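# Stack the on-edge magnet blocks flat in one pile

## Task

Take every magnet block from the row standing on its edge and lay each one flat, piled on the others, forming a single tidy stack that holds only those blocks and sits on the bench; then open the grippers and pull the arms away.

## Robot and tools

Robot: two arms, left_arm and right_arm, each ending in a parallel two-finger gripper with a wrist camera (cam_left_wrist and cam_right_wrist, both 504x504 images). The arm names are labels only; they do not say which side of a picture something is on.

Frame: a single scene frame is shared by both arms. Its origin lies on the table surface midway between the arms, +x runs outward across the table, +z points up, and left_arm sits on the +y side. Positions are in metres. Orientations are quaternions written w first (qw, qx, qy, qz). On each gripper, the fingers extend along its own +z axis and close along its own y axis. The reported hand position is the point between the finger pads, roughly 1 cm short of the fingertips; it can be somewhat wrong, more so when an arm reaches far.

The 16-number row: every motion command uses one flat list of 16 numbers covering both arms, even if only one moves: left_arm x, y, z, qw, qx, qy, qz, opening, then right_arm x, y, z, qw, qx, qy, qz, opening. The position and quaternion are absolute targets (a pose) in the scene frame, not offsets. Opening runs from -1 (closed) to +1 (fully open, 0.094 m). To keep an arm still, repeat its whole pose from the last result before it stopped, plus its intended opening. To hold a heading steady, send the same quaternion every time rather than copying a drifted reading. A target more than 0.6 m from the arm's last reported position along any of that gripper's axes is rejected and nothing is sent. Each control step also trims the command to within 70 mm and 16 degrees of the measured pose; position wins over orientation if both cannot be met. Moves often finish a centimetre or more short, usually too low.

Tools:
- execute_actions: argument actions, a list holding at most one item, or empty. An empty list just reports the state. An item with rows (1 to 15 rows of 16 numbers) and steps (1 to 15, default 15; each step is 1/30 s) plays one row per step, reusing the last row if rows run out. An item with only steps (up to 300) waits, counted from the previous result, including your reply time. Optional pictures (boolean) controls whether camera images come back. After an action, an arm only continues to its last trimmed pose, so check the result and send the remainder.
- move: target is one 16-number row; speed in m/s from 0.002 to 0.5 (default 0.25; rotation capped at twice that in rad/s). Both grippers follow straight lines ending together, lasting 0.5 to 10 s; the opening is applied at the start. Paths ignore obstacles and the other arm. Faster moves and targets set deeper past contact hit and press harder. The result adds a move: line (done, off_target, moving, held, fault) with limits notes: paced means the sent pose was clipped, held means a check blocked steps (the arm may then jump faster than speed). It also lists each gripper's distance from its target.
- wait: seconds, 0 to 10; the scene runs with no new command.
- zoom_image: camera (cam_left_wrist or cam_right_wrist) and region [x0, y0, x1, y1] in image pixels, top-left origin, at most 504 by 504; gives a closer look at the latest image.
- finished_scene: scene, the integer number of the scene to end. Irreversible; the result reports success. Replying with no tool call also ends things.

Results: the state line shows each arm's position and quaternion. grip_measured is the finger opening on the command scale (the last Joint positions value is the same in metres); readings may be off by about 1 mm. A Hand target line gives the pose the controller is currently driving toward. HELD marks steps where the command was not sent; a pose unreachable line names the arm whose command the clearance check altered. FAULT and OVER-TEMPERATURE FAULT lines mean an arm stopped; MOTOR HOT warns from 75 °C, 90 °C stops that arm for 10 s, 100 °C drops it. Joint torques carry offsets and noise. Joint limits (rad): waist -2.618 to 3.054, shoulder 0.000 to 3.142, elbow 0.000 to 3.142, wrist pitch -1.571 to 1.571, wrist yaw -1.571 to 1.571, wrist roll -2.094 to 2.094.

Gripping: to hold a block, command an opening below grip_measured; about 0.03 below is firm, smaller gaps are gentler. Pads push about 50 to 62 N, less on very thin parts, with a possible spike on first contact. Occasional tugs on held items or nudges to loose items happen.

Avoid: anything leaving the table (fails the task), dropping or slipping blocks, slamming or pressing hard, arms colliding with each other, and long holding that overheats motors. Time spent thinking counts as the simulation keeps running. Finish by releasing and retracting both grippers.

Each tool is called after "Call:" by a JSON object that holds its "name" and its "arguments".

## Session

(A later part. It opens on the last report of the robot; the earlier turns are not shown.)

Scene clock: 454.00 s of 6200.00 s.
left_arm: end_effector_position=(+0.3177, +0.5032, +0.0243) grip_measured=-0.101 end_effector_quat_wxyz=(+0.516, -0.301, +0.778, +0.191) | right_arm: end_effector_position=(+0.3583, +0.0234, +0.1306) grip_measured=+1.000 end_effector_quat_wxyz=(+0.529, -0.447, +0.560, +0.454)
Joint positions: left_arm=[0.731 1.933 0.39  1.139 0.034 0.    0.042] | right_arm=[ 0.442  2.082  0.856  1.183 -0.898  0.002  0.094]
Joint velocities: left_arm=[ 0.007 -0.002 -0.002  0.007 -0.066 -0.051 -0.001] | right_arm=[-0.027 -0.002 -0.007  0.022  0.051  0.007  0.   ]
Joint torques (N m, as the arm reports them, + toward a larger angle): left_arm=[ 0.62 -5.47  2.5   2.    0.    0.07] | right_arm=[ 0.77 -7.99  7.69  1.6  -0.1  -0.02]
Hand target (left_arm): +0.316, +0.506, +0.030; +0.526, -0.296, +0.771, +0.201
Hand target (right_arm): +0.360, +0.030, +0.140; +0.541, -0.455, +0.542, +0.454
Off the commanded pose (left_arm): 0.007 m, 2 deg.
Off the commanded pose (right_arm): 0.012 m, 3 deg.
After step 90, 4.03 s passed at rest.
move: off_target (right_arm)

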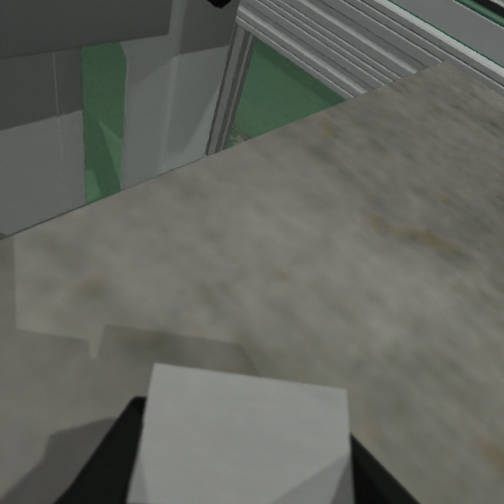

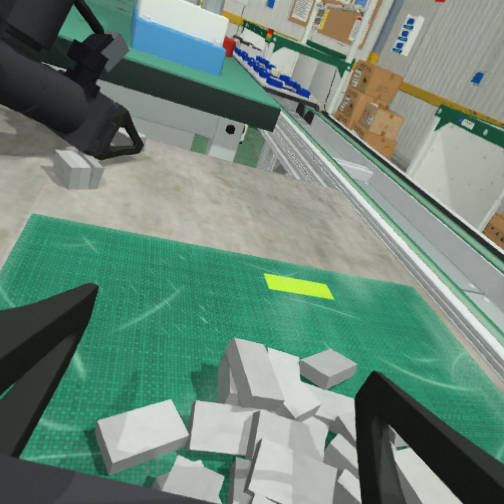

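Call:
{"name": "move", "arguments": {"target": [0.316,0.506,0.065,0.526,-0.296,0.771,0.202,-0.14,0.36,0.03,0.14,0.542,-0.455,0.542,0.455,1], "speed": 0.04}}

Call:
{"name": "zoom_image", "arguments": {"camera": "cam_right_wrist", "region": [30,70,200,210]}}

Scene clock: 462.77 s of 6200.00 s.
left_arm: end_effector_position=(+0.3122, +0.4980, +0.0418) grip_measured=-0.101 end_effector_quat_wxyz=(+0.499, -0.305, +0.790, +0.185) | right_arm: end_effector_position=(+0.3583, +0.0234, +0.1306) grip_measured=+1.000 end_effector_quat_wxyz=(+0.529, -0.447, +0.560, +0.454)
Joint positions: left_arm=[0.731 1.761 0.39  0.922 0.034 0.004 0.042] | right_arm=[ 0.442  2.082  0.856  1.183 -0.898  0.002  0.094]
Joint velocities: left_arm=[-0.007  0.002 -0.012 -0.11  -0.022 -0.007  0.001] | right_arm=[-0.017  0.002 -0.007  0.081  0.037 -0.037  0.   ]
Joint torques (N m, as the arm reports them, + toward a larger angle): left_arm=[ 0.66 -7.91  4.92  1.98  0.01  0.04] | right_arm=[ 0.75 -8.01  7.69  1.58 -0.09 -0.03]
Hand target (left_arm): +0.316, +0.506, +0.065; +0.526, -0.296, +0.771, +0.202
Hand target (right_arm): +0.360, +0.030, +0.140; +0.541, -0.455, +0.542, +0.454
Off the commanded pose (left_arm): 0.025 m, 4 deg.
Off the commanded pose (right_arm): 0.012 m, 3 deg.
After step 90, 4.50 s passed at rest.
move: off_target (left_arm, right_arm)

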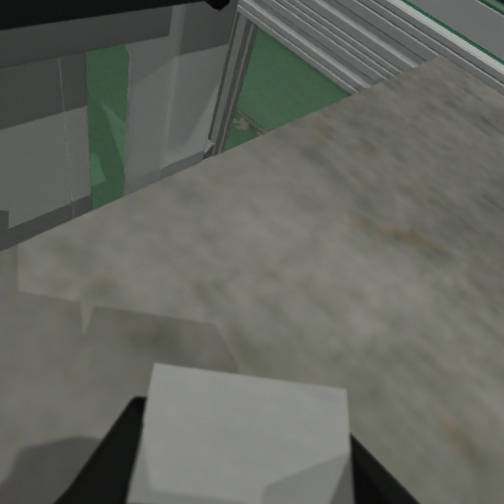

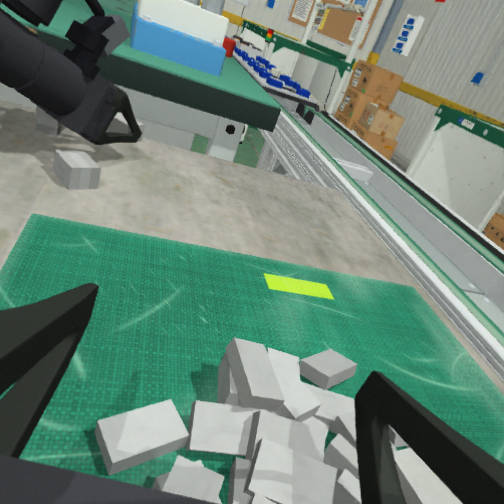

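Region (30, 70, 200, 210) of cam_right_wrist's 504x504 image, scaled by 2.965, with more detail than that image has; it fills the top 415 rows of this view, and the rest is white.

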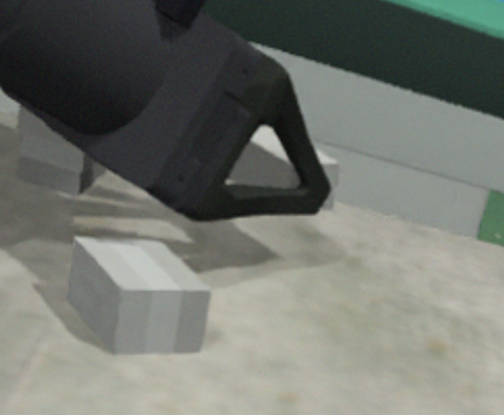

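Call:
{"name": "move", "arguments": {"target": [0.353,0.540,0.06,0.526,-0.296,0.771,0.202,-0.14,0.36,0.03,0.14,0.542,-0.455,0.542,0.455,1], "speed": 0.08}}

Call:
{"name": "move", "arguments": {"target": [0.353,0.540,0.038,0.526,-0.296,0.771,0.202,-0.14,0.36,0.03,0.14,0.542,-0.455,0.542,0.455,1], "speed": 0.04}}

Call:
{"name": "zoom_image", "arguments": {"camera": "cam_right_wrist", "region": [60,70,220,200]}}

Scene clock: 496.00 s of 6200.00 s.
left_arm: end_effector_position=(+0.3426, +0.5268, +0.0364) grip_measured=-0.101 end_effector_quat_wxyz=(+0.496, -0.306, +0.792, +0.184) | right_arm: end_effector_position=(+0.3583, +0.0234, +0.1306) grip_measured=+1.000 end_effector_quat_wxyz=(+0.529, -0.447, +0.560, +0.454)
Joint positions: left_arm=[0.731 1.89  0.562 0.872 0.034 0.003 0.042] | right_arm=[ 0.442  2.082  0.856  1.183 -0.898  0.002  0.094]
Joint velocities: left_arm=[-0.017 -0.022 -0.017 -0.007 -0.037  0.007 -0.   ] | right_arm=[ 0.002 -0.007  0.002 -0.066 -0.037  0.051  0.   ]
Joint torques (N m, as the arm reports them, + toward a larger angle): left_arm=[ 0.25 -7.01  7.15  1.99 -0.02  0.03] | right_arm=[ 0.78 -8.03  7.72  1.59 -0.08 -0.02]
Hand target (left_arm): +0.352, +0.539, +0.060; +0.526, -0.296, +0.771, +0.202
Hand target (right_arm): +0.360, +0.030, +0.140; +0.541, -0.455, +0.542, +0.454
Off the commanded pose (left_arm): 0.029 m, 5 deg.
Off the commanded pose (right_arm): 0.012 m, 3 deg.
After step 90, 29.13 s passed at rest.
move: off_target (left_arm, right_arm)

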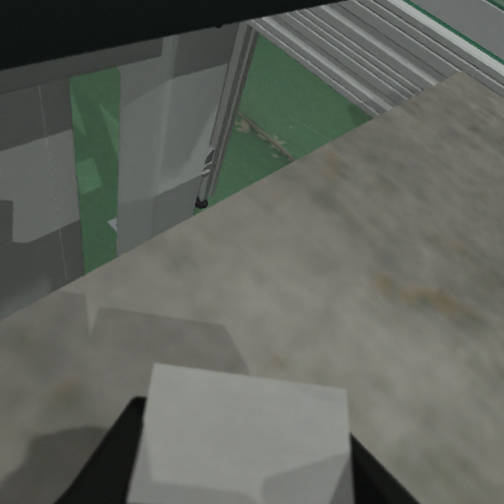

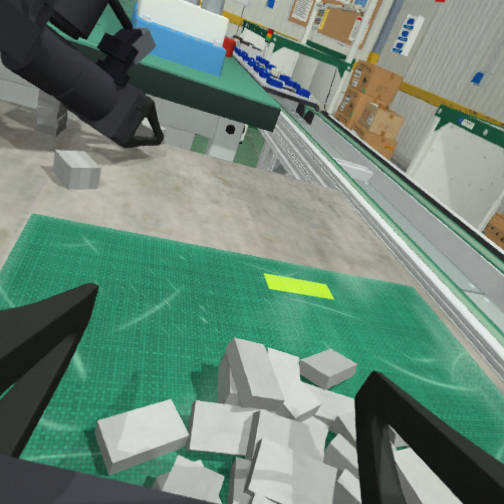

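Scene clock: 497.27 s of 6200.00 s.
left_arm: end_effector_position=(+0.3424, +0.5267, +0.0125) grip_measured=-0.101 end_effector_quat_wxyz=(+0.489, -0.307, +0.796, +0.181) | right_arm: end_effector_position=(+0.3583, +0.0234, +0.1306) grip_measured=+1.000 end_effector_quat_wxyz=(+0.529, -0.447, +0.560, +0.454)
Joint positions: left_arm=[0.731 1.989 0.562 0.954 0.034 0.003 0.042] | right_arm=[ 0.442  2.082  0.856  1.183 -0.898  0.002  0.094]
Joint velocities: left_arm=[ 0.012 -0.027 -0.012 -0.007  0.007  0.007  0.001] | right_arm=[ 0.012 -0.022  0.017 -0.081 -0.11   0.066  0.   ]
Joint torques (N m, as the arm reports them, + toward a larger angle): left_arm=[ 0.26 -7.17  5.92  2.2  -0.04  0.04] | right_arm=[ 0.76 -8.02  7.76  1.59 -0.09 -0.03]
Hand target (left_arm): +0.352, +0.539, +0.038; +0.526, -0.297, +0.772, +0.201
Hand target (right_arm): +0.360, +0.030, +0.140; +0.541, -0.455, +0.542, +0.454
Off the commanded pose (left_arm): 0.031 m, 6 deg.
Off the commanded pose (right_arm): 0.012 m, 3 deg.
move: off_target (left_arm, right_arm)

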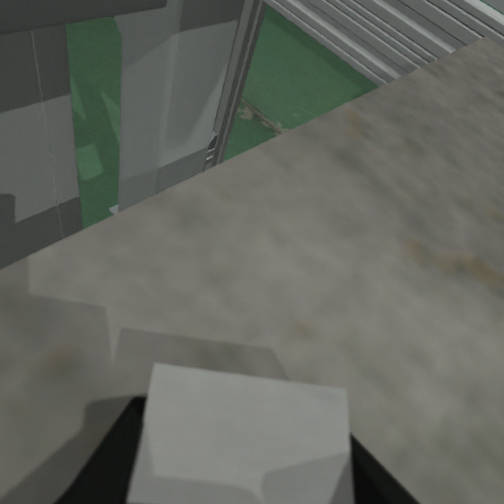

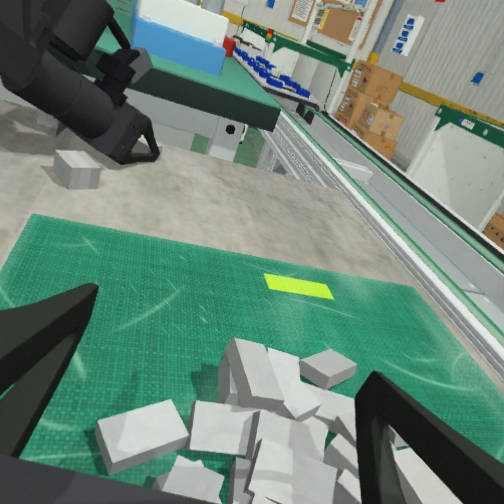

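Region (60, 70, 220, 200) of cam_right_wrist's 504x504 image, scaled by 3.150, with more detail than that image has; it fills the top 410 rows of this view, and the rest is white.

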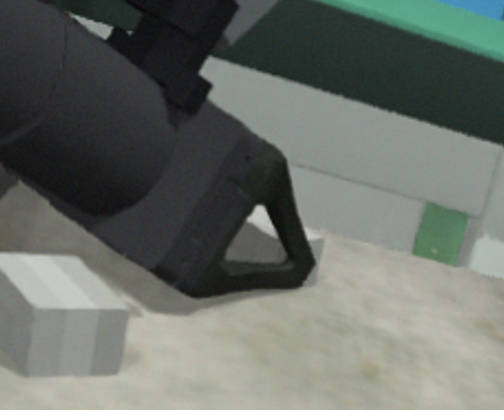

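Call:
{"name": "execute_actions", "arguments": {"actions": [{"rows":[[0.353,0.540,0.036,0.53,-0.296,0.768,0.203,-0.14,0.36,0.03,0.14,0.542,-0.455,0.542,0.455,1]],"steps":10}]}}

Call:
{"name": "zoom_image", "arguments": {"camera": "cam_right_wrist", "region": [90,90,200,180]}}

Scene clock: 504.47 s of 6200.00 s.
left_arm: end_effector_position=(+0.3438, +0.5280, +0.0125) grip_measured=-0.101 end_effector_quat_wxyz=(+0.496, -0.306, +0.792, +0.184) | right_arm: end_effector_position=(+0.3583, +0.0234, +0.1306) grip_measured=+1.000 end_effector_quat_wxyz=(+0.529, -0.447, +0.560, +0.454)
Joint positions: left_arm=[0.731 2.008 0.562 0.989 0.034 0.003 0.042] | right_arm=[ 0.442  2.082  0.856  1.183 -0.898  0.002  0.094]
Joint velocities: left_arm=[ 0.007 -0.007  0.007  0.066  0.022 -0.022  0.002] | right_arm=[ 0.002 -0.007  0.007 -0.022  0.022 -0.037  0.   ]
Joint torques (N m, as the arm reports them, + toward a larger angle): left_arm=[ 0.31 -7.16  5.53  2.17 -0.03  0.01] | right_arm=[ 0.76 -7.98  7.71  1.61 -0.07 -0.05]
Hand target (left_arm): +0.352, +0.539, +0.036; +0.530, -0.297, +0.769, +0.202
Hand target (right_arm): +0.360, +0.030, +0.140; +0.541, -0.455, +0.542, +0.454
Off the commanded pose (left_arm): 0.028 m, 5 deg.
Off the commanded pose (right_arm): 0.012 m, 3 deg.
Steps of this call (steps 1 to 90: nothing new was sent; then 3.87 s passed at rest; steps 91 to 100: all 10 steps of this action). Readings (end_effector_position):
91: left_arm (+0.3428, +0.5271, +0.0130) | right_arm (+0.3583, +0.0234, +0.1306)
92: left_arm (+0.3431, +0.5273, +0.0127) | right_arm (+0.3583, +0.0234, +0.1306)
94: left_arm (+0.3434, +0.5276, +0.0123) | right_arm (+0.3583, +0.0234, +0.1306)
98: left_arm (+0.3438, +0.5280, +0.0125) | right_arm (+0.3583, +0.0234, +0.1306)
100: the state above

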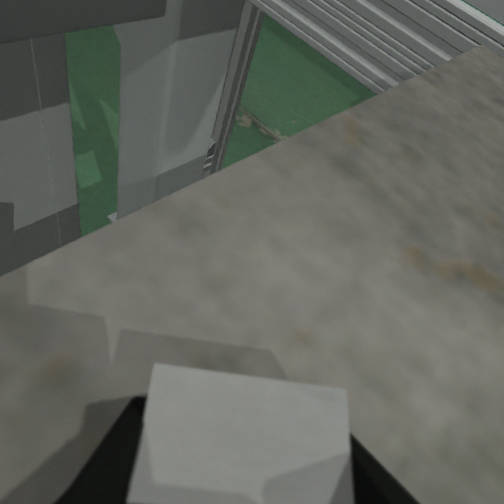

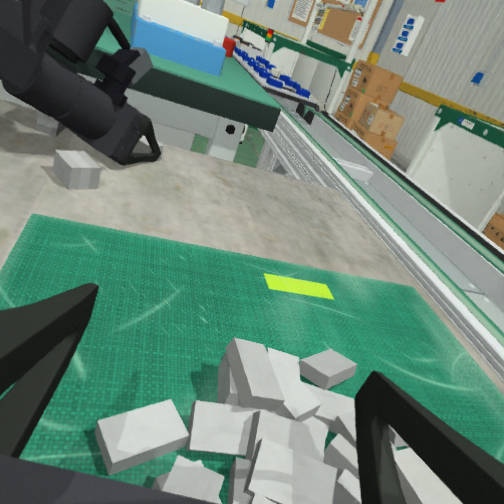

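Region (90, 90, 200, 180) of cam_right_wrist's 504x504 image, scaled by 4.582, with more detail than that image has; it fills the top 412 rows of this view, and the rest is white.

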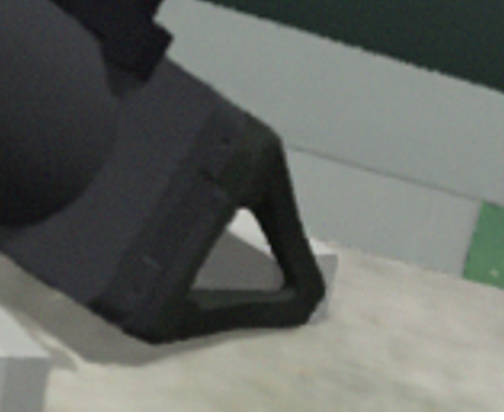

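Call:
{"name": "execute_actions", "arguments": {"actions": [{"rows":[[0.352,0.539,0.038,0.53,-0.296,0.768,0.203,-0.11,0.36,0.03,0.14,0.542,-0.455,0.542,0.455,1],[0.352,0.539,0.038,0.53,-0.296,0.768,0.203,-0.09,0.36,0.03,0.14,0.542,-0.455,0.542,0.455,1],[0.352,0.539,0.038,0.53,-0.296,0.768,0.203,-0.07,0.36,0.03,0.14,0.542,-0.455,0.542,0.455,1],[0.352,0.539,0.038,0.53,-0.296,0.768,0.203,-0.04,0.36,0.03,0.14,0.542,-0.455,0.542,0.455,1],[0.352,0.539,0.038,0.53,-0.296,0.768,0.203,0.0,0.36,0.03,0.14,0.542,-0.455,0.542,0.455,1],[0.352,0.539,0.038,0.53,-0.296,0.768,0.203,0.05,0.36,0.03,0.14,0.542,-0.455,0.542,0.455,1],[0.352,0.539,0.038,0.53,-0.296,0.768,0.203,0.10,0.36,0.03,0.14,0.542,-0.455,0.542,0.455,1],[0.352,0.539,0.038,0.53,-0.296,0.768,0.203,0.16,0.36,0.03,0.14,0.542,-0.455,0.542,0.455,1],[0.352,0.539,0.038,0.53,-0.296,0.768,0.203,0.22,0.36,0.03,0.14,0.542,-0.455,0.542,0.455,1],[0.352,0.539,0.038,0.53,-0.296,0.768,0.203,0.28,0.36,0.03,0.14,0.542,-0.455,0.542,0.455,1],[0.352,0.539,0.038,0.53,-0.296,0.768,0.203,0.33,0.36,0.03,0.14,0.542,-0.455,0.542,0.455,1]],"steps":14}]}}

Scene clock: 512.53 s of 6200.00 s.
left_arm: end_effector_position=(+0.3460, +0.5301, +0.0188) grip_measured=+0.328 end_effector_quat_wxyz=(+0.507, -0.303, +0.785, +0.188) | right_arm: end_effector_position=(+0.3583, +0.0234, +0.1306) grip_measured=+1.000 end_effector_quat_wxyz=(+0.529, -0.447, +0.560, +0.454)
Joint positions: left_arm=[0.731 2.008 0.562 1.018 0.034 0.003 0.062] | right_arm=[ 0.442  2.082  0.856  1.183 -0.898  0.002  0.094]
Joint velocities: left_arm=[ 0.007  0.007 -0.002 -0.037  0.022 -0.125  0.001] | right_arm=[ 0.012  0.007 -0.002  0.007 -0.051  0.051  0.   ]
Joint torques (N m, as the arm reports them, + toward a larger angle): left_arm=[ 0.26 -8.05  5.17  1.86 -0.03  0.01] | right_arm=[ 0.72 -8.    7.67  1.6  -0.08 -0.05]
Hand target (left_arm): +0.352, +0.539, +0.038; +0.530, -0.296, +0.768, +0.202
Hand target (right_arm): +0.360, +0.030, +0.140; +0.541, -0.455, +0.542, +0.454
Off the commanded pose (left_arm): 0.022 m, 4 deg.
Off the commanded pose (right_arm): 0.012 m, 3 deg.
Steps of this call (steps 1 to 90: nothing new was sent; then 4.60 s passed at rest; steps 91 to 104: all 14 steps of this action). Readings (end_effector_position):
91: left_arm (+0.3439, +0.5281, +0.0126) | right_arm (+0.3583, +0.0234, +0.1306)
92: left_arm (+0.3439, +0.5281, +0.0126) | right_arm (+0.3583, +0.0234, +0.1306)
94: left_arm (+0.3440, +0.5282, +0.0129) | right_arm (+0.3583, +0.0234, +0.1306)
98: left_arm (+0.3454, +0.5295, +0.0169) | right_arm (+0.3583, +0.0234, +0.1306)
104: the state above

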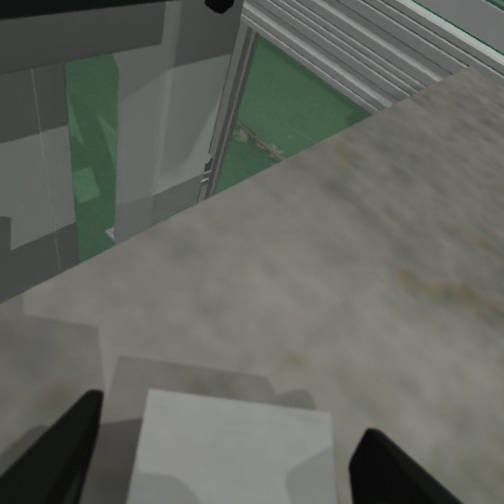

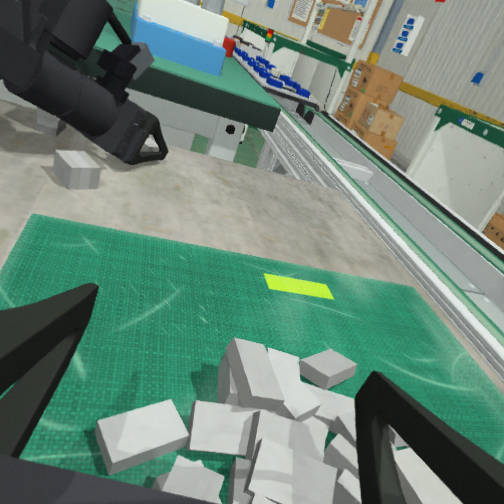

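Call:
{"name": "move", "arguments": {"target": [0.322,0.512,0.095,0.53,-0.296,0.768,0.203,0.33,0.36,0.03,0.14,0.542,-0.455,0.542,0.455,1], "speed": 0.12}}

Call:
{"name": "zoom_image", "arguments": {"camera": "cam_right_wrist", "region": [30,80,210,210]}}

Scene clock: 519.70 s of 6200.00 s.
left_arm: end_effector_position=(+0.3249, +0.5100, +0.0872) grip_measured=+0.328 end_effector_quat_wxyz=(+0.523, -0.298, +0.775, +0.195) | right_arm: end_effector_position=(+0.3583, +0.0234, +0.1306) grip_measured=+1.000 end_effector_quat_wxyz=(+0.529, -0.447, +0.560, +0.454)
Joint positions: left_arm=[0.731 1.632 0.47  0.774 0.034 0.003 0.062] | right_arm=[ 0.442  2.082  0.856  1.183 -0.898  0.002  0.094]
Joint velocities: left_arm=[-0.007 -0.032 -0.002 -0.007 -0.051  0.007 -0.   ] | right_arm=[ 0.007  0.007  0.002 -0.022 -0.037  0.037  0.   ]
Joint torques (N m, as the arm reports them, + toward a larger angle): left_arm=[ 0.62 -6.89  4.9   1.65 -0.01  0.04] | right_arm=[ 0.72 -8.01  7.74  1.58 -0.1  -0.04]
Hand target (left_arm): +0.322, +0.512, +0.096; +0.530, -0.296, +0.768, +0.203
Hand target (right_arm): +0.360, +0.030, +0.140; +0.541, -0.455, +0.542, +0.454
Off the commanded pose (left_arm): 0.009 m, 1 deg.
Off the commanded pose (right_arm): 0.012 m, 3 deg.
After step 90, 2.87 s passed at rest.
move: off_target (right_arm)

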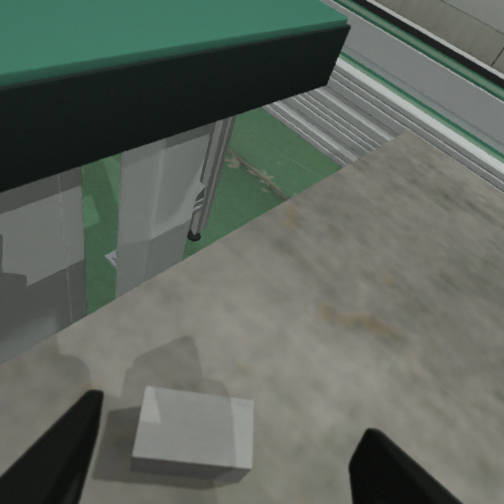

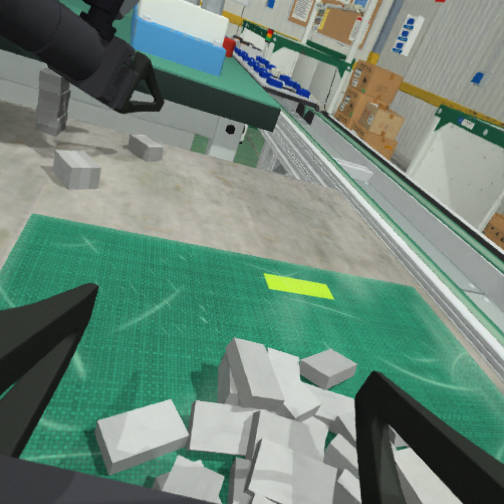

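Region (30, 80, 210, 210) of cam_right_wrist's 504x504 image, scaled by 2.800, with more detail than that image has.

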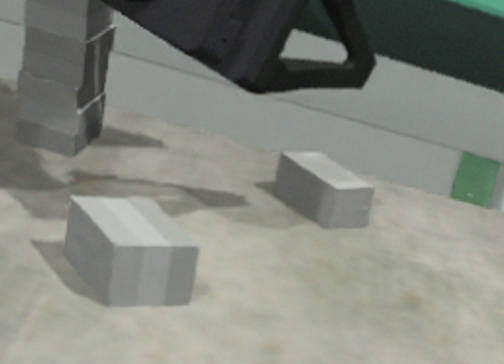

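Call:
{"name": "move", "arguments": {"target": [0.283,0.400,0.085,-0.249,-0.254,0.932,-0.068,0.35,0.36,0.03,0.14,0.542,-0.455,0.542,0.455,1], "speed": 0.25}}

Call:
{"name": "move", "arguments": {"target": [0.282,0.401,0.05,-0.249,-0.254,0.932,-0.068,0.35,0.36,0.03,0.14,0.542,-0.455,0.542,0.455,1], "speed": 0.08}}

Scene clock: 531.83 s of 6200.00 s.
left_arm: end_effector_position=(+0.2822, +0.4033, +0.0799) grip_measured=+0.348 end_effector_quat_wxyz=(-0.181, -0.258, +0.948, -0.034) | right_arm: end_effector_position=(+0.3583, +0.0234, +0.1306) grip_measured=+1.000 end_effector_quat_wxyz=(+0.529, -0.447, +0.560, +0.454)
Joint positions: left_arm=[ 0.538  2.121  1.752 -1.571 -0.041  0.028  0.063] | right_arm=[ 0.442  2.082  0.856  1.183 -0.898  0.002  0.094]
Joint velocities: left_arm=[ 0.022  0.017  0.017 -0.051  0.037  0.037  0.001] | right_arm=[ 0.007  0.012  0.002  0.051 -0.037 -0.022  0.   ]
Joint torques (N m, as the arm reports them, + toward a larger angle): left_arm=[ -1.   -10.9    4.95  -0.5   -0.01  -0.05] | right_arm=[ 0.75 -8.02  7.8   1.59 -0.08 -0.05]
Hand target (left_arm): +0.281, +0.398, +0.087; -0.180, -0.256, +0.949, -0.033
Hand target (right_arm): +0.360, +0.030, +0.140; +0.541, -0.455, +0.542, +0.454
Off the commanded pose (left_arm): 0.006 m, 9 deg.
Off the commanded pose (right_arm): 0.012 m, 3 deg.
joint sent to its limit (left arm) — the command would take joint 4 (wrist pitch) past its lower limit, so that joint was sent only as far as its limit.
After step 90, 5.40 s passed at rest.
move: off_target (left_arm, right_arm)

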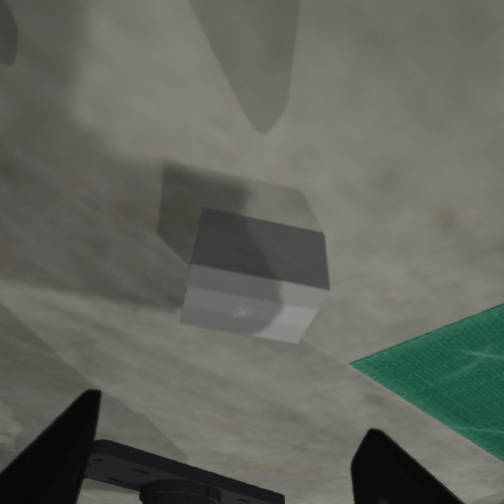

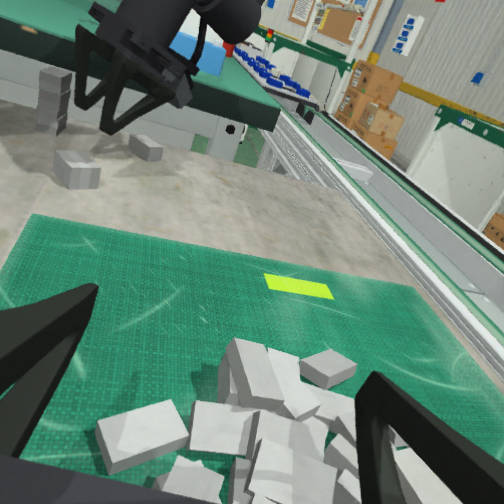

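Scene clock: 533.07 s of 6200.00 s.
left_arm: end_effector_position=(+0.2769, +0.3977, +0.0425) grip_measured=+0.348 end_effector_quat_wxyz=(-0.239, -0.253, +0.936, -0.058) | right_arm: end_effector_position=(+0.3583, +0.0234, +0.1306) grip_measured=+1.000 end_effector_quat_wxyz=(+0.529, -0.447, +0.560, +0.454)
Joint positions: left_arm=[ 0.538  2.248  1.752 -1.572 -0.031  0.032  0.063] | right_arm=[ 0.442  2.082  0.856  1.183 -0.898  0.002  0.094]
Joint velocities: left_arm=[-0.007 -0.007 -0.002 -0.007 -0.051  0.007  0.   ] | right_arm=[-0.012 -0.012 -0.007 -0.051  0.081  0.037  0.   ]
Joint torques (N m, as the arm reports them, + toward a larger angle): left_arm=[  0.49 -10.26   7.46  -0.68   0.09   0.02] | right_arm=[ 0.76 -8.07  7.69  1.59 -0.07 -0.03]
Hand target (left_arm): +0.282, +0.401, +0.050; -0.228, -0.255, +0.938, -0.060
Hand target (right_arm): +0.360, +0.030, +0.140; +0.541, -0.455, +0.542, +0.454
Off the commanded pose (left_arm): 0.010 m, 2 deg.
Off the commanded pose (right_arm): 0.012 m, 3 deg.
joint sent to its limit (left arm) — the command would take joint 4 (wrist pitch) past its lower limit, so that joint was sent only as far as its limit.
move: off_target (right_arm)

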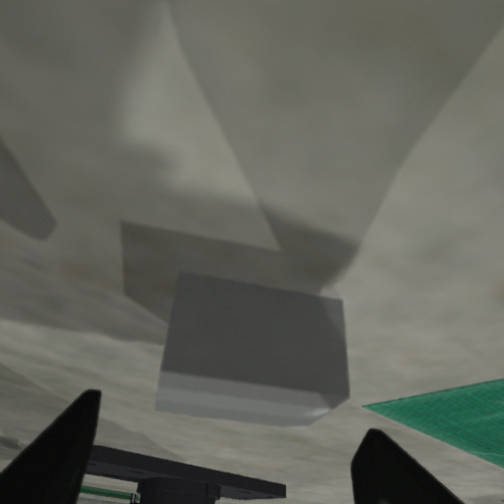

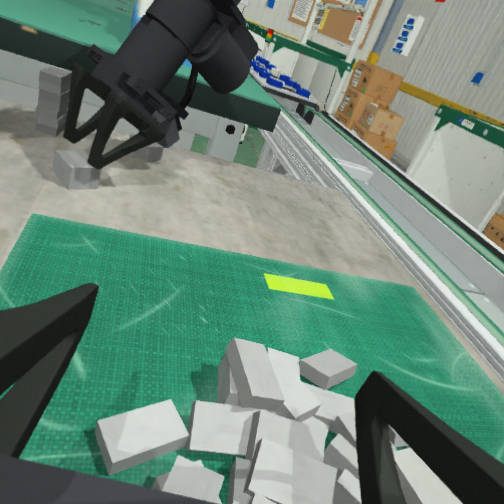

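Call:
{"name": "move", "arguments": {"target": [0.2845,0.402,0.031,-0.249,-0.254,0.932,-0.068,0.35,0.36,0.03,0.14,0.542,-0.455,0.542,0.455,1], "speed": 0.05}}

Call:
{"name": "zoom_image", "arguments": {"camera": "cam_right_wrist", "region": [30,90,190,220]}}

Scene clock: 542.17 s of 6200.00 s.
left_arm: end_effector_position=(+0.2798, +0.3990, +0.0248) grip_measured=+0.348 end_effector_quat_wxyz=(-0.258, -0.251, +0.931, -0.065) | right_arm: end_effector_position=(+0.3583, +0.0234, +0.1306) grip_measured=+1.000 end_effector_quat_wxyz=(+0.529, -0.447, +0.560, +0.454)
Joint positions: left_arm=[ 0.538  2.322  1.786 -1.572 -0.029  0.032  0.063] | right_arm=[ 0.442  2.082  0.856  1.183 -0.898  0.002  0.094]
Joint velocities: left_arm=[ 0.002  0.012  0.007 -0.022 -0.051 -0.007  0.   ] | right_arm=[ 0.012 -0.002 -0.002  0.007  0.022 -0.066  0.   ]
Joint torques (N m, as the arm reports them, + toward a larger angle): left_arm=[  0.39 -10.49   7.09  -0.78   0.09   0.  ] | right_arm=[ 0.69 -7.96  7.71  1.59 -0.08 -0.05]
Hand target (left_arm): +0.284, +0.402, +0.031; -0.248, -0.254, +0.932, -0.068
Hand target (right_arm): +0.360, +0.030, +0.140; +0.541, -0.455, +0.542, +0.454
Off the commanded pose (left_arm): 0.008 m, 1 deg.
Off the commanded pose (right_arm): 0.012 m, 3 deg.
joint sent to its limit (left arm) — the command would take joint 4 (wrist pitch) past its lower limit, so that joint was sent only as far as its limit.
After step 90, 5.37 s passed at rest.
move: off_target (right_arm)

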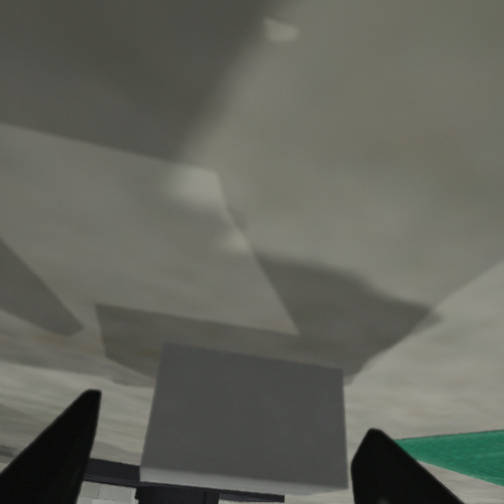

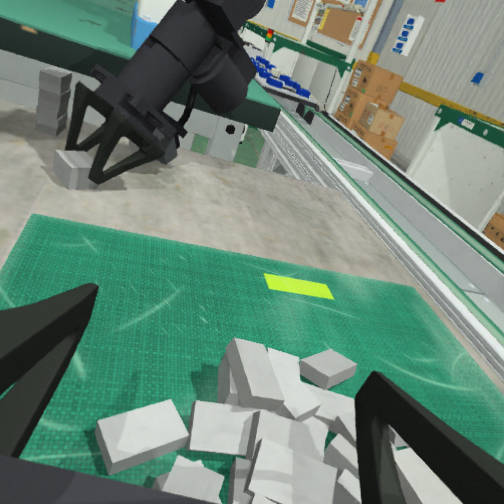

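Region (30, 90, 190, 220) of cam_right_wrist's 504x504 image, scaled by 3.150, with more detail than that image has; it fills the top 410 rows of this view, and the rest is white.

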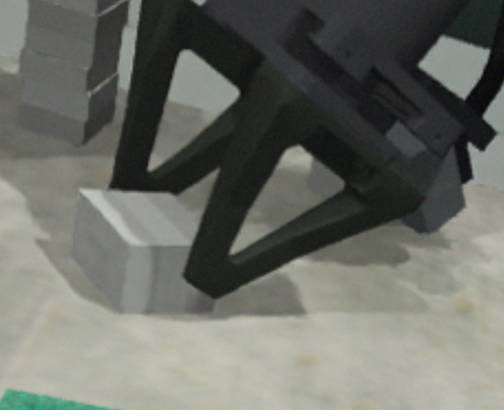

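Call:
{"name": "move", "arguments": {"target": [0.2785,0.3965,0.027,-0.242,-0.254,0.934,-0.066,0.35,0.36,0.03,0.14,0.542,-0.455,0.542,0.455,1], "speed": 0.03}}

Call:
{"name": "zoom_image", "arguments": {"camera": "cam_right_wrist", "region": [30,90,190,220]}}

Scene clock: 553.93 s of 6200.00 s.
left_arm: end_effector_position=(+0.2738, +0.3948, +0.0165) grip_measured=+0.348 end_effector_quat_wxyz=(-0.266, -0.251, +0.928, -0.069) | right_arm: end_effector_position=(+0.3583, +0.0234, +0.1306) grip_measured=+1.000 end_effector_quat_wxyz=(+0.529, -0.447, +0.560, +0.454)
Joint positions: left_arm=[ 0.538  2.322  1.741 -1.546 -0.027  0.032  0.063] | right_arm=[ 0.442  2.082  0.856  1.183 -0.898  0.002  0.094]
Joint velocities: left_arm=[-0.012  0.002  0.012  0.022  0.037  0.037  0.   ] | right_arm=[ 0.002 -0.007 -0.007 -0.022 -0.066 -0.037  0.   ]
Joint torques (N m, as the arm reports them, + toward a larger angle): left_arm=[  0.08 -13.47   4.2   -0.56   0.08  -0.01] | right_arm=[ 0.78 -7.93  7.78  1.58 -0.08 -0.02]
Hand target (left_arm): +0.278, +0.396, +0.027; -0.242, -0.254, +0.934, -0.066
Hand target (right_arm): +0.360, +0.030, +0.140; +0.541, -0.455, +0.542, +0.454
Off the commanded pose (left_arm): 0.012 m, 3 deg.
Off the commanded pose (right_arm): 0.012 m, 3 deg.
After step 90, 7.73 s passed at rest.
move: off_target (left_arm, right_arm)

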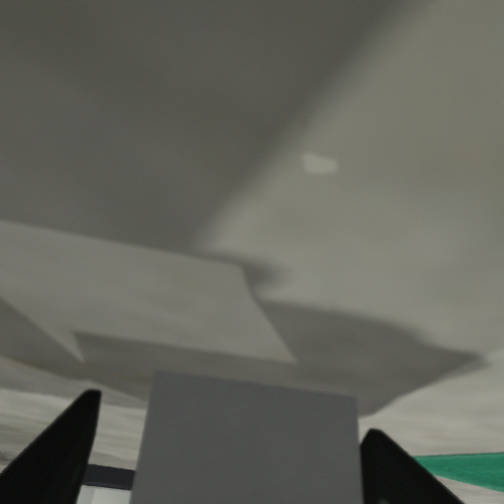

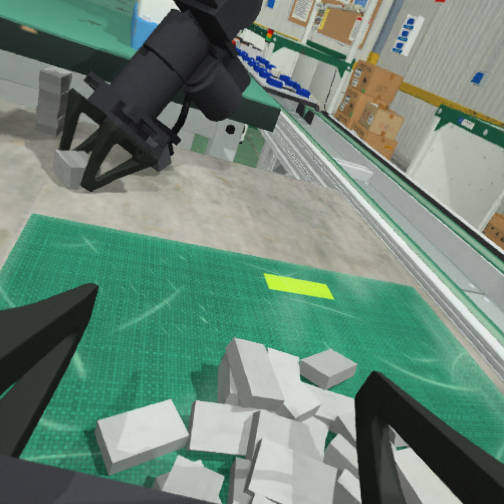

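Region (30, 90, 190, 220) of cam_right_wrist's 504x504 image, scaled by 3.150, with more detail than that image has; it fills the top 410 rows of this view, and the rest is white.

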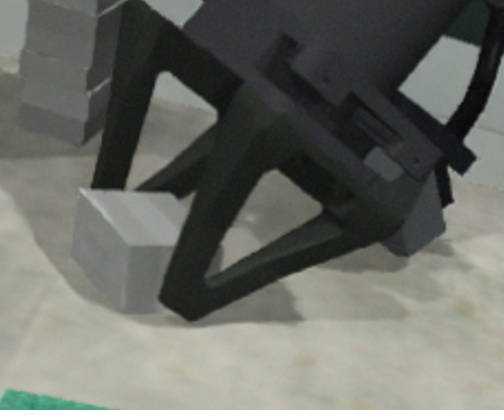

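Call:
{"name": "move", "arguments": {"target": [0.2826,0.4009,0.031,-0.242,-0.254,0.934,-0.066,0.35,0.36,0.03,0.14,0.542,-0.455,0.542,0.455,1], "speed": 0.03}}

Call:
{"name": "zoom_image", "arguments": {"camera": "cam_right_wrist", "region": [30,90,190,220]}}

Scene clock: 563.43 s of 6200.00 s.
left_arm: end_effector_position=(+0.2769, +0.3967, +0.0177) grip_measured=+0.348 end_effector_quat_wxyz=(-0.260, -0.252, +0.930, -0.067) | right_arm: end_effector_position=(+0.3583, +0.0234, +0.1306) grip_measured=+1.000 end_effector_quat_wxyz=(+0.529, -0.447, +0.560, +0.454)
Joint positions: left_arm=[ 0.538  2.322  1.754 -1.545 -0.026  0.032  0.063] | right_arm=[ 0.442  2.082  0.856  1.183 -0.898  0.002  0.094]
Joint velocities: left_arm=[ 0.027 -0.002 -0.002 -0.066 -0.051 -0.022  0.001] | right_arm=[ 0.002 -0.007  0.022 -0.081  0.051  0.037  0.   ]
Joint torques (N m, as the arm reports them, + toward a larger angle): left_arm=[  0.4  -12.1    7.05  -0.79   0.04  -0.02] | right_arm=[ 0.73 -8.09  7.7   1.61 -0.07 -0.04]
Hand target (left_arm): +0.282, +0.401, +0.031; -0.242, -0.254, +0.934, -0.066
Hand target (right_arm): +0.360, +0.030, +0.140; +0.541, -0.455, +0.542, +0.454
Off the commanded pose (left_arm): 0.015 m, 2 deg.
Off the commanded pose (right_arm): 0.012 m, 3 deg.
After step 90, 5.40 s passed at rest.
move: off_target (left_arm, right_arm)

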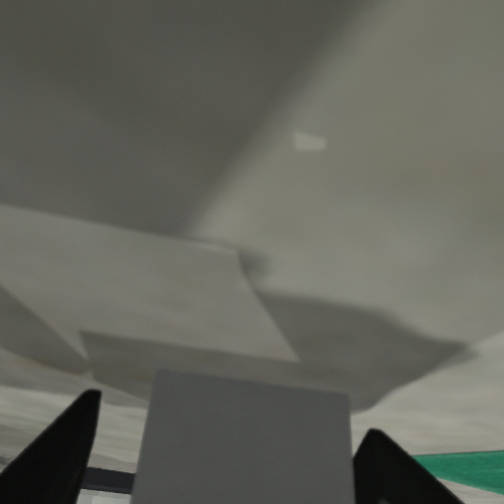

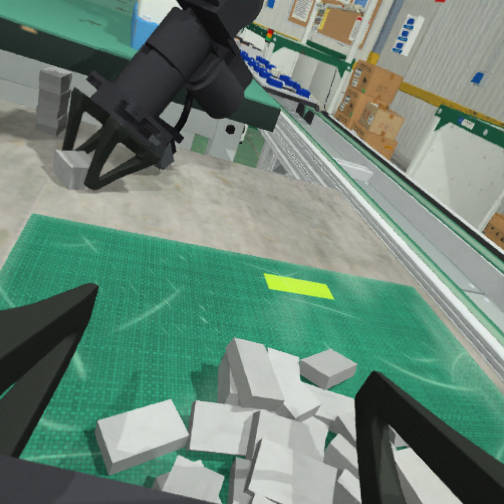

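Region (30, 90, 190, 220) of cam_right_wrist's 504x504 image, scaled by 3.150, with more detail than that image has; it fills the top 410 rows of this view, and the rest is white.

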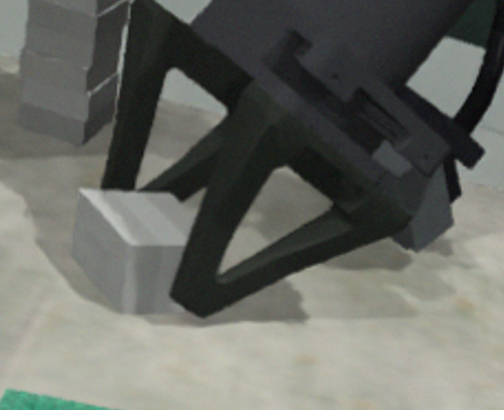

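Call:
{"name": "execute_actions", "arguments": {"actions": [{"rows":[[0.2826,0.4009,0.031,-0.242,-0.254,0.934,-0.066,0.28,0.36,0.03,0.14,0.542,-0.455,0.542,0.455,1],[0.2826,0.4009,0.031,-0.242,-0.254,0.934,-0.066,0.22,0.36,0.03,0.14,0.542,-0.455,0.542,0.455,1],[0.2826,0.4009,0.031,-0.242,-0.254,0.934,-0.066,0.16,0.36,0.03,0.14,0.542,-0.455,0.542,0.455,1],[0.2826,0.4009,0.031,-0.242,-0.254,0.934,-0.066,0.10,0.36,0.03,0.14,0.542,-0.455,0.542,0.455,1],[0.2826,0.4009,0.031,-0.242,-0.254,0.934,-0.066,0.06,0.36,0.03,0.14,0.542,-0.455,0.542,0.455,1],[0.2826,0.4009,0.031,-0.242,-0.254,0.934,-0.066,0.03,0.36,0.03,0.14,0.542,-0.455,0.542,0.455,1],[0.2826,0.4009,0.031,-0.242,-0.254,0.934,-0.066,0.0,0.36,0.03,0.14,0.542,-0.455,0.542,0.455,1],[0.2826,0.4009,0.031,-0.242,-0.254,0.934,-0.066,-0.03,0.36,0.03,0.14,0.542,-0.455,0.542,0.455,1],[0.2826,0.4009,0.031,-0.242,-0.254,0.934,-0.066,-0.06,0.36,0.03,0.14,0.542,-0.455,0.542,0.455,1],[0.2826,0.4009,0.031,-0.242,-0.254,0.934,-0.066,-0.08,0.36,0.03,0.14,0.542,-0.455,0.542,0.455,1],[0.2826,0.4009,0.031,-0.242,-0.254,0.934,-0.066,-0.10,0.36,0.03,0.14,0.542,-0.455,0.542,0.455,1],[0.2826,0.4009,0.031,-0.242,-0.254,0.934,-0.066,-0.12,0.36,0.03,0.14,0.542,-0.455,0.542,0.455,1],[0.2826,0.4009,0.031,-0.242,-0.254,0.934,-0.066,-0.14,0.36,0.03,0.14,0.542,-0.455,0.542,0.455,1]],"steps":15}]}}

Call:
{"name": "zoom_image", "arguments": {"camera": "cam_right_wrist", "region": [30,90,190,220]}}

Scene clock: 573.47 s of 6200.00 s.
left_arm: end_effector_position=(+0.2769, +0.3963, +0.0178) grip_measured=-0.101 end_effector_quat_wxyz=(-0.260, -0.252, +0.930, -0.068) | right_arm: end_effector_position=(+0.3583, +0.0234, +0.1306) grip_measured=+1.000 end_effector_quat_wxyz=(+0.529, -0.447, +0.560, +0.454)
Joint positions: left_arm=[ 0.538  2.322  1.754 -1.546 -0.024  0.032  0.042] | right_arm=[ 0.442  2.082  0.856  1.183 -0.898  0.002  0.094]
Joint velocities: left_arm=[-0.007 -0.002 -0.007  0.022  0.007 -0.022  0.001] | right_arm=[-0.022  0.002 -0.007  0.007 -0.095 -0.051  0.   ]
Joint torques (N m, as the arm reports them, + toward a larger angle): left_arm=[  0.48 -12.19   7.02  -0.78   0.03   0.  ] | right_arm=[ 0.72 -8.05  7.73  1.59 -0.07 -0.03]
Hand target (left_arm): +0.282, +0.401, +0.031; -0.242, -0.254, +0.934, -0.066
Hand target (right_arm): +0.360, +0.030, +0.140; +0.541, -0.455, +0.542, +0.454
Off the commanded pose (left_arm): 0.015 m, 2 deg.
Off the commanded pose (right_arm): 0.012 m, 3 deg.
Steps of this call (steps 1 to 90: nothing new was sent; then 6.53 s passed at rest; steps 91 to 105: all 15 steps of this action). Readings (end_effector_position):
91: left_arm (+0.2768, +0.3967, +0.0178) | right_arm (+0.3583, +0.0234, +0.1306)
92: left_arm (+0.2768, +0.3967, +0.0178) | right_arm (+0.3583, +0.0234, +0.1306)
94: left_arm (+0.2768, +0.3967, +0.0178) | right_arm (+0.3583, +0.0234, +0.1306)
98: left_arm (+0.2768, +0.3967, +0.0178) | right_arm (+0.3583, +0.0234, +0.1306)
105: the state above

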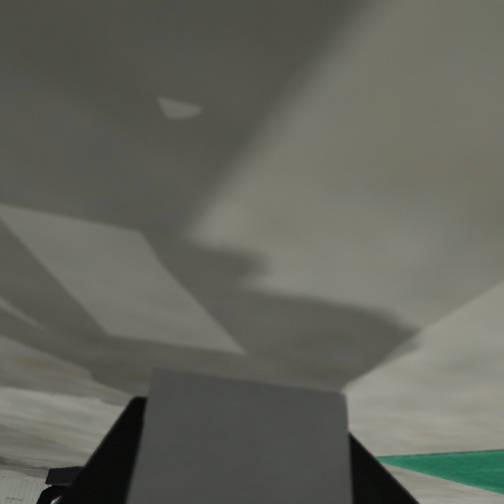

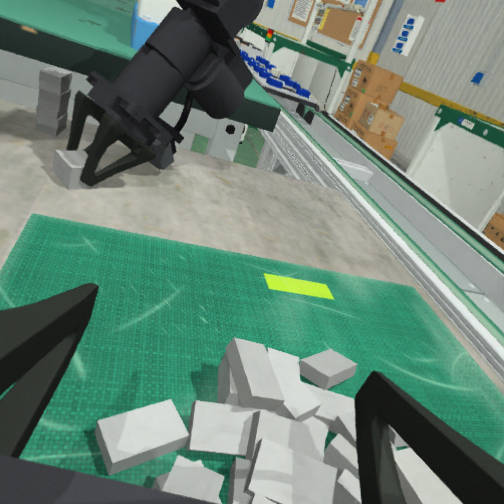

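Region (30, 90, 190, 220) of cam_right_wrist's 504x504 image, scaled by 3.150, with more detail than that image has; it fills the top 410 rows of this view, and the rest is white.

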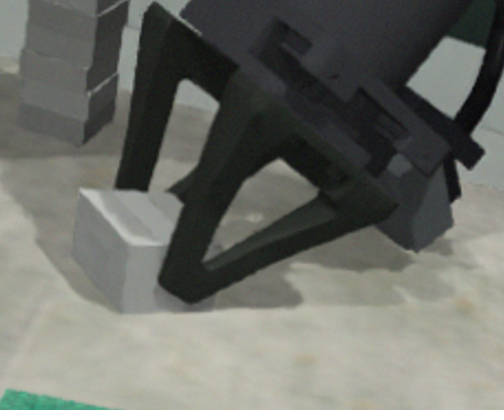

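Call:
{"name": "move", "arguments": {"target": [0.286,0.403,0.065,-0.242,-0.254,0.934,-0.066,-0.14,0.36,0.03,0.14,0.542,-0.455,0.542,0.455,1], "speed": 0.04}}

Call:
{"name": "zoom_image", "arguments": {"camera": "cam_right_wrist", "region": [30,70,210,220]}}

Scene clock: 577.50 s of 6200.00 s.
left_arm: end_effector_position=(+0.2821, +0.3996, +0.0444) grip_measured=-0.101 end_effector_quat_wxyz=(-0.223, -0.255, +0.939, -0.056) | right_arm: end_effector_position=(+0.3583, +0.0234, +0.1306) grip_measured=+1.000 end_effector_quat_wxyz=(+0.529, -0.447, +0.560, +0.454)
Joint positions: left_arm=[ 0.538  2.234  1.754 -1.553 -0.024  0.032  0.042] | right_arm=[ 0.442  2.082  0.856  1.183 -0.898  0.002  0.094]
Joint velocities: left_arm=[-0.002  0.007  0.022  0.022  0.007 -0.022  0.   ] | right_arm=[ 0.012 -0.022 -0.017 -0.037 -0.007  0.037  0.   ]
Joint torques (N m, as the arm reports them, + toward a larger angle): left_arm=[  0.46 -12.85   7.75  -0.82   0.04   0.01] | right_arm=[ 0.78 -8.06  7.69  1.59 -0.09 -0.01]
Hand target (left_arm): +0.285, +0.402, +0.064; -0.204, -0.257, +0.943, -0.054
Hand target (right_arm): +0.360, +0.030, +0.140; +0.541, -0.455, +0.542, +0.454
Off the commanded pose (left_arm): 0.021 m, 3 deg.
Off the commanded pose (right_arm): 0.012 m, 3 deg.
joint sent to its limit (left arm) — the command would take joint 4 (wrist pitch) past its lower limit, so that joint was sent only as far as its limit.
move: off_target (left_arm, right_arm)

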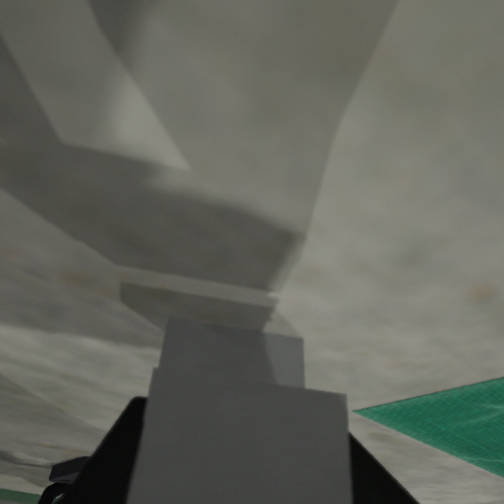

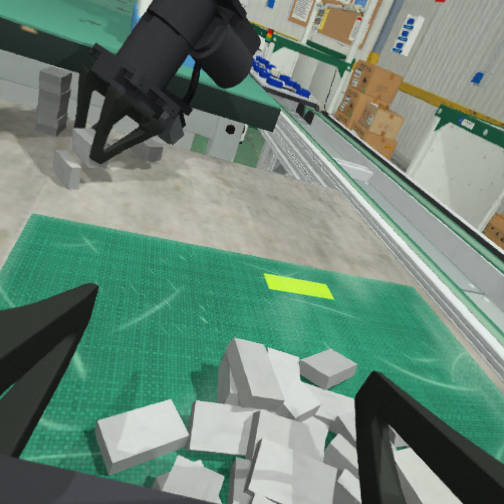

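Region (30, 70, 210, 220) of cam_right_wrist's 504x504 image, scaled by 2.800, with more detail than that image has.

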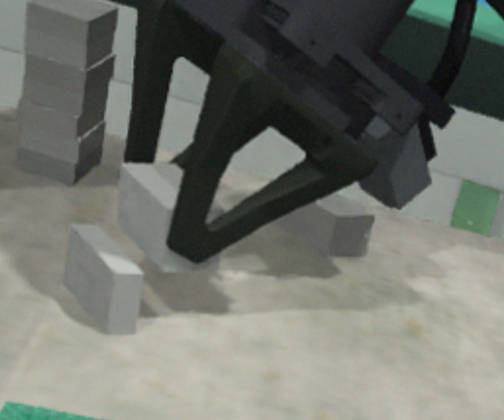

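Call:
{"name": "execute_actions", "arguments": {"actions": []}}

Scene clock: 593.73 s of 6200.00 s.
left_arm: end_effector_position=(+0.2821, +0.3996, +0.0444) grip_measured=-0.101 end_effector_quat_wxyz=(-0.223, -0.255, +0.939, -0.056) | right_arm: end_effector_position=(+0.3583, +0.0234, +0.1306) grip_measured=+1.000 end_effector_quat_wxyz=(+0.529, -0.447, +0.560, +0.454)
Joint positions: left_arm=[ 0.538  2.234  1.754 -1.553 -0.024  0.032  0.042] | right_arm=[ 0.442  2.082  0.856  1.183 -0.898  0.002  0.094]
Joint velocities: left_arm=[-0.027 -0.007 -0.002  0.037 -0.022 -0.051  0.001] | right_arm=[-0.012 -0.002  0.002 -0.007  0.007  0.051  0.   ]
Joint torques (N m, as the arm reports them, + toward a larger angle): left_arm=[  0.45 -12.82   7.78  -0.85   0.01   0.01] | right_arm=[ 0.73 -8.01  7.75  1.59 -0.09 -0.03]
Hand target (left_arm): +0.285, +0.402, +0.064; -0.204, -0.257, +0.943, -0.054
Hand target (right_arm): +0.360, +0.030, +0.140; +0.541, -0.455, +0.542, +0.454
Off the commanded pose (left_arm): 0.021 m, 3 deg.
Off the commanded pose (right_arm): 0.012 m, 3 deg.
Steps of this call (steps 1 to 90: nothing new was sent; then 13.23 s passed at rest). Readings (end_effector_position):
1: left_arm (+0.2821, +0.3996, +0.0444) | right_arm (+0.3583, +0.0234, +0.1306)
2: left_arm (+0.2821, +0.3996, +0.0444) | right_arm (+0.3583, +0.0234, +0.1306)
4: left_arm (+0.2821, +0.3996, +0.0444) | right_arm (+0.3583, +0.0234, +0.1306)
8: left_arm (+0.2821, +0.3996, +0.0444) | right_arm (+0.3583, +0.0234, +0.1306)
90: the state above

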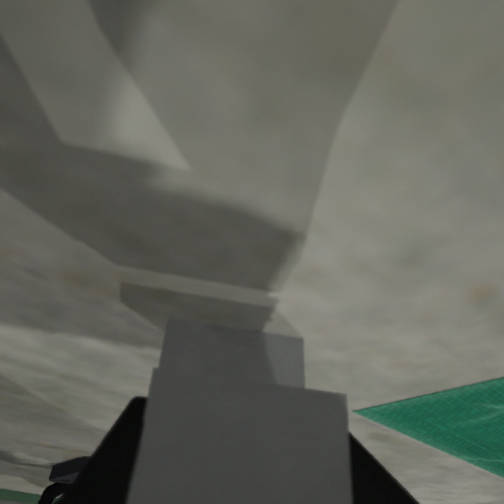

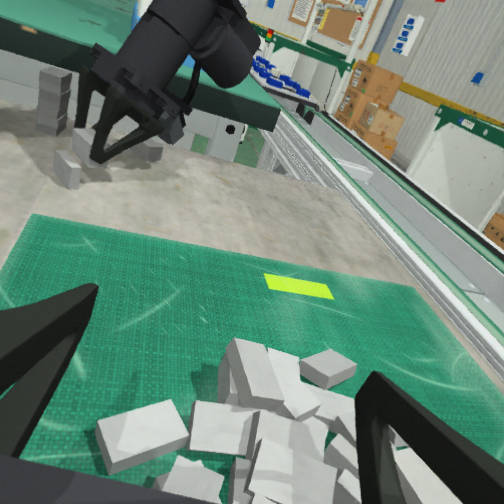

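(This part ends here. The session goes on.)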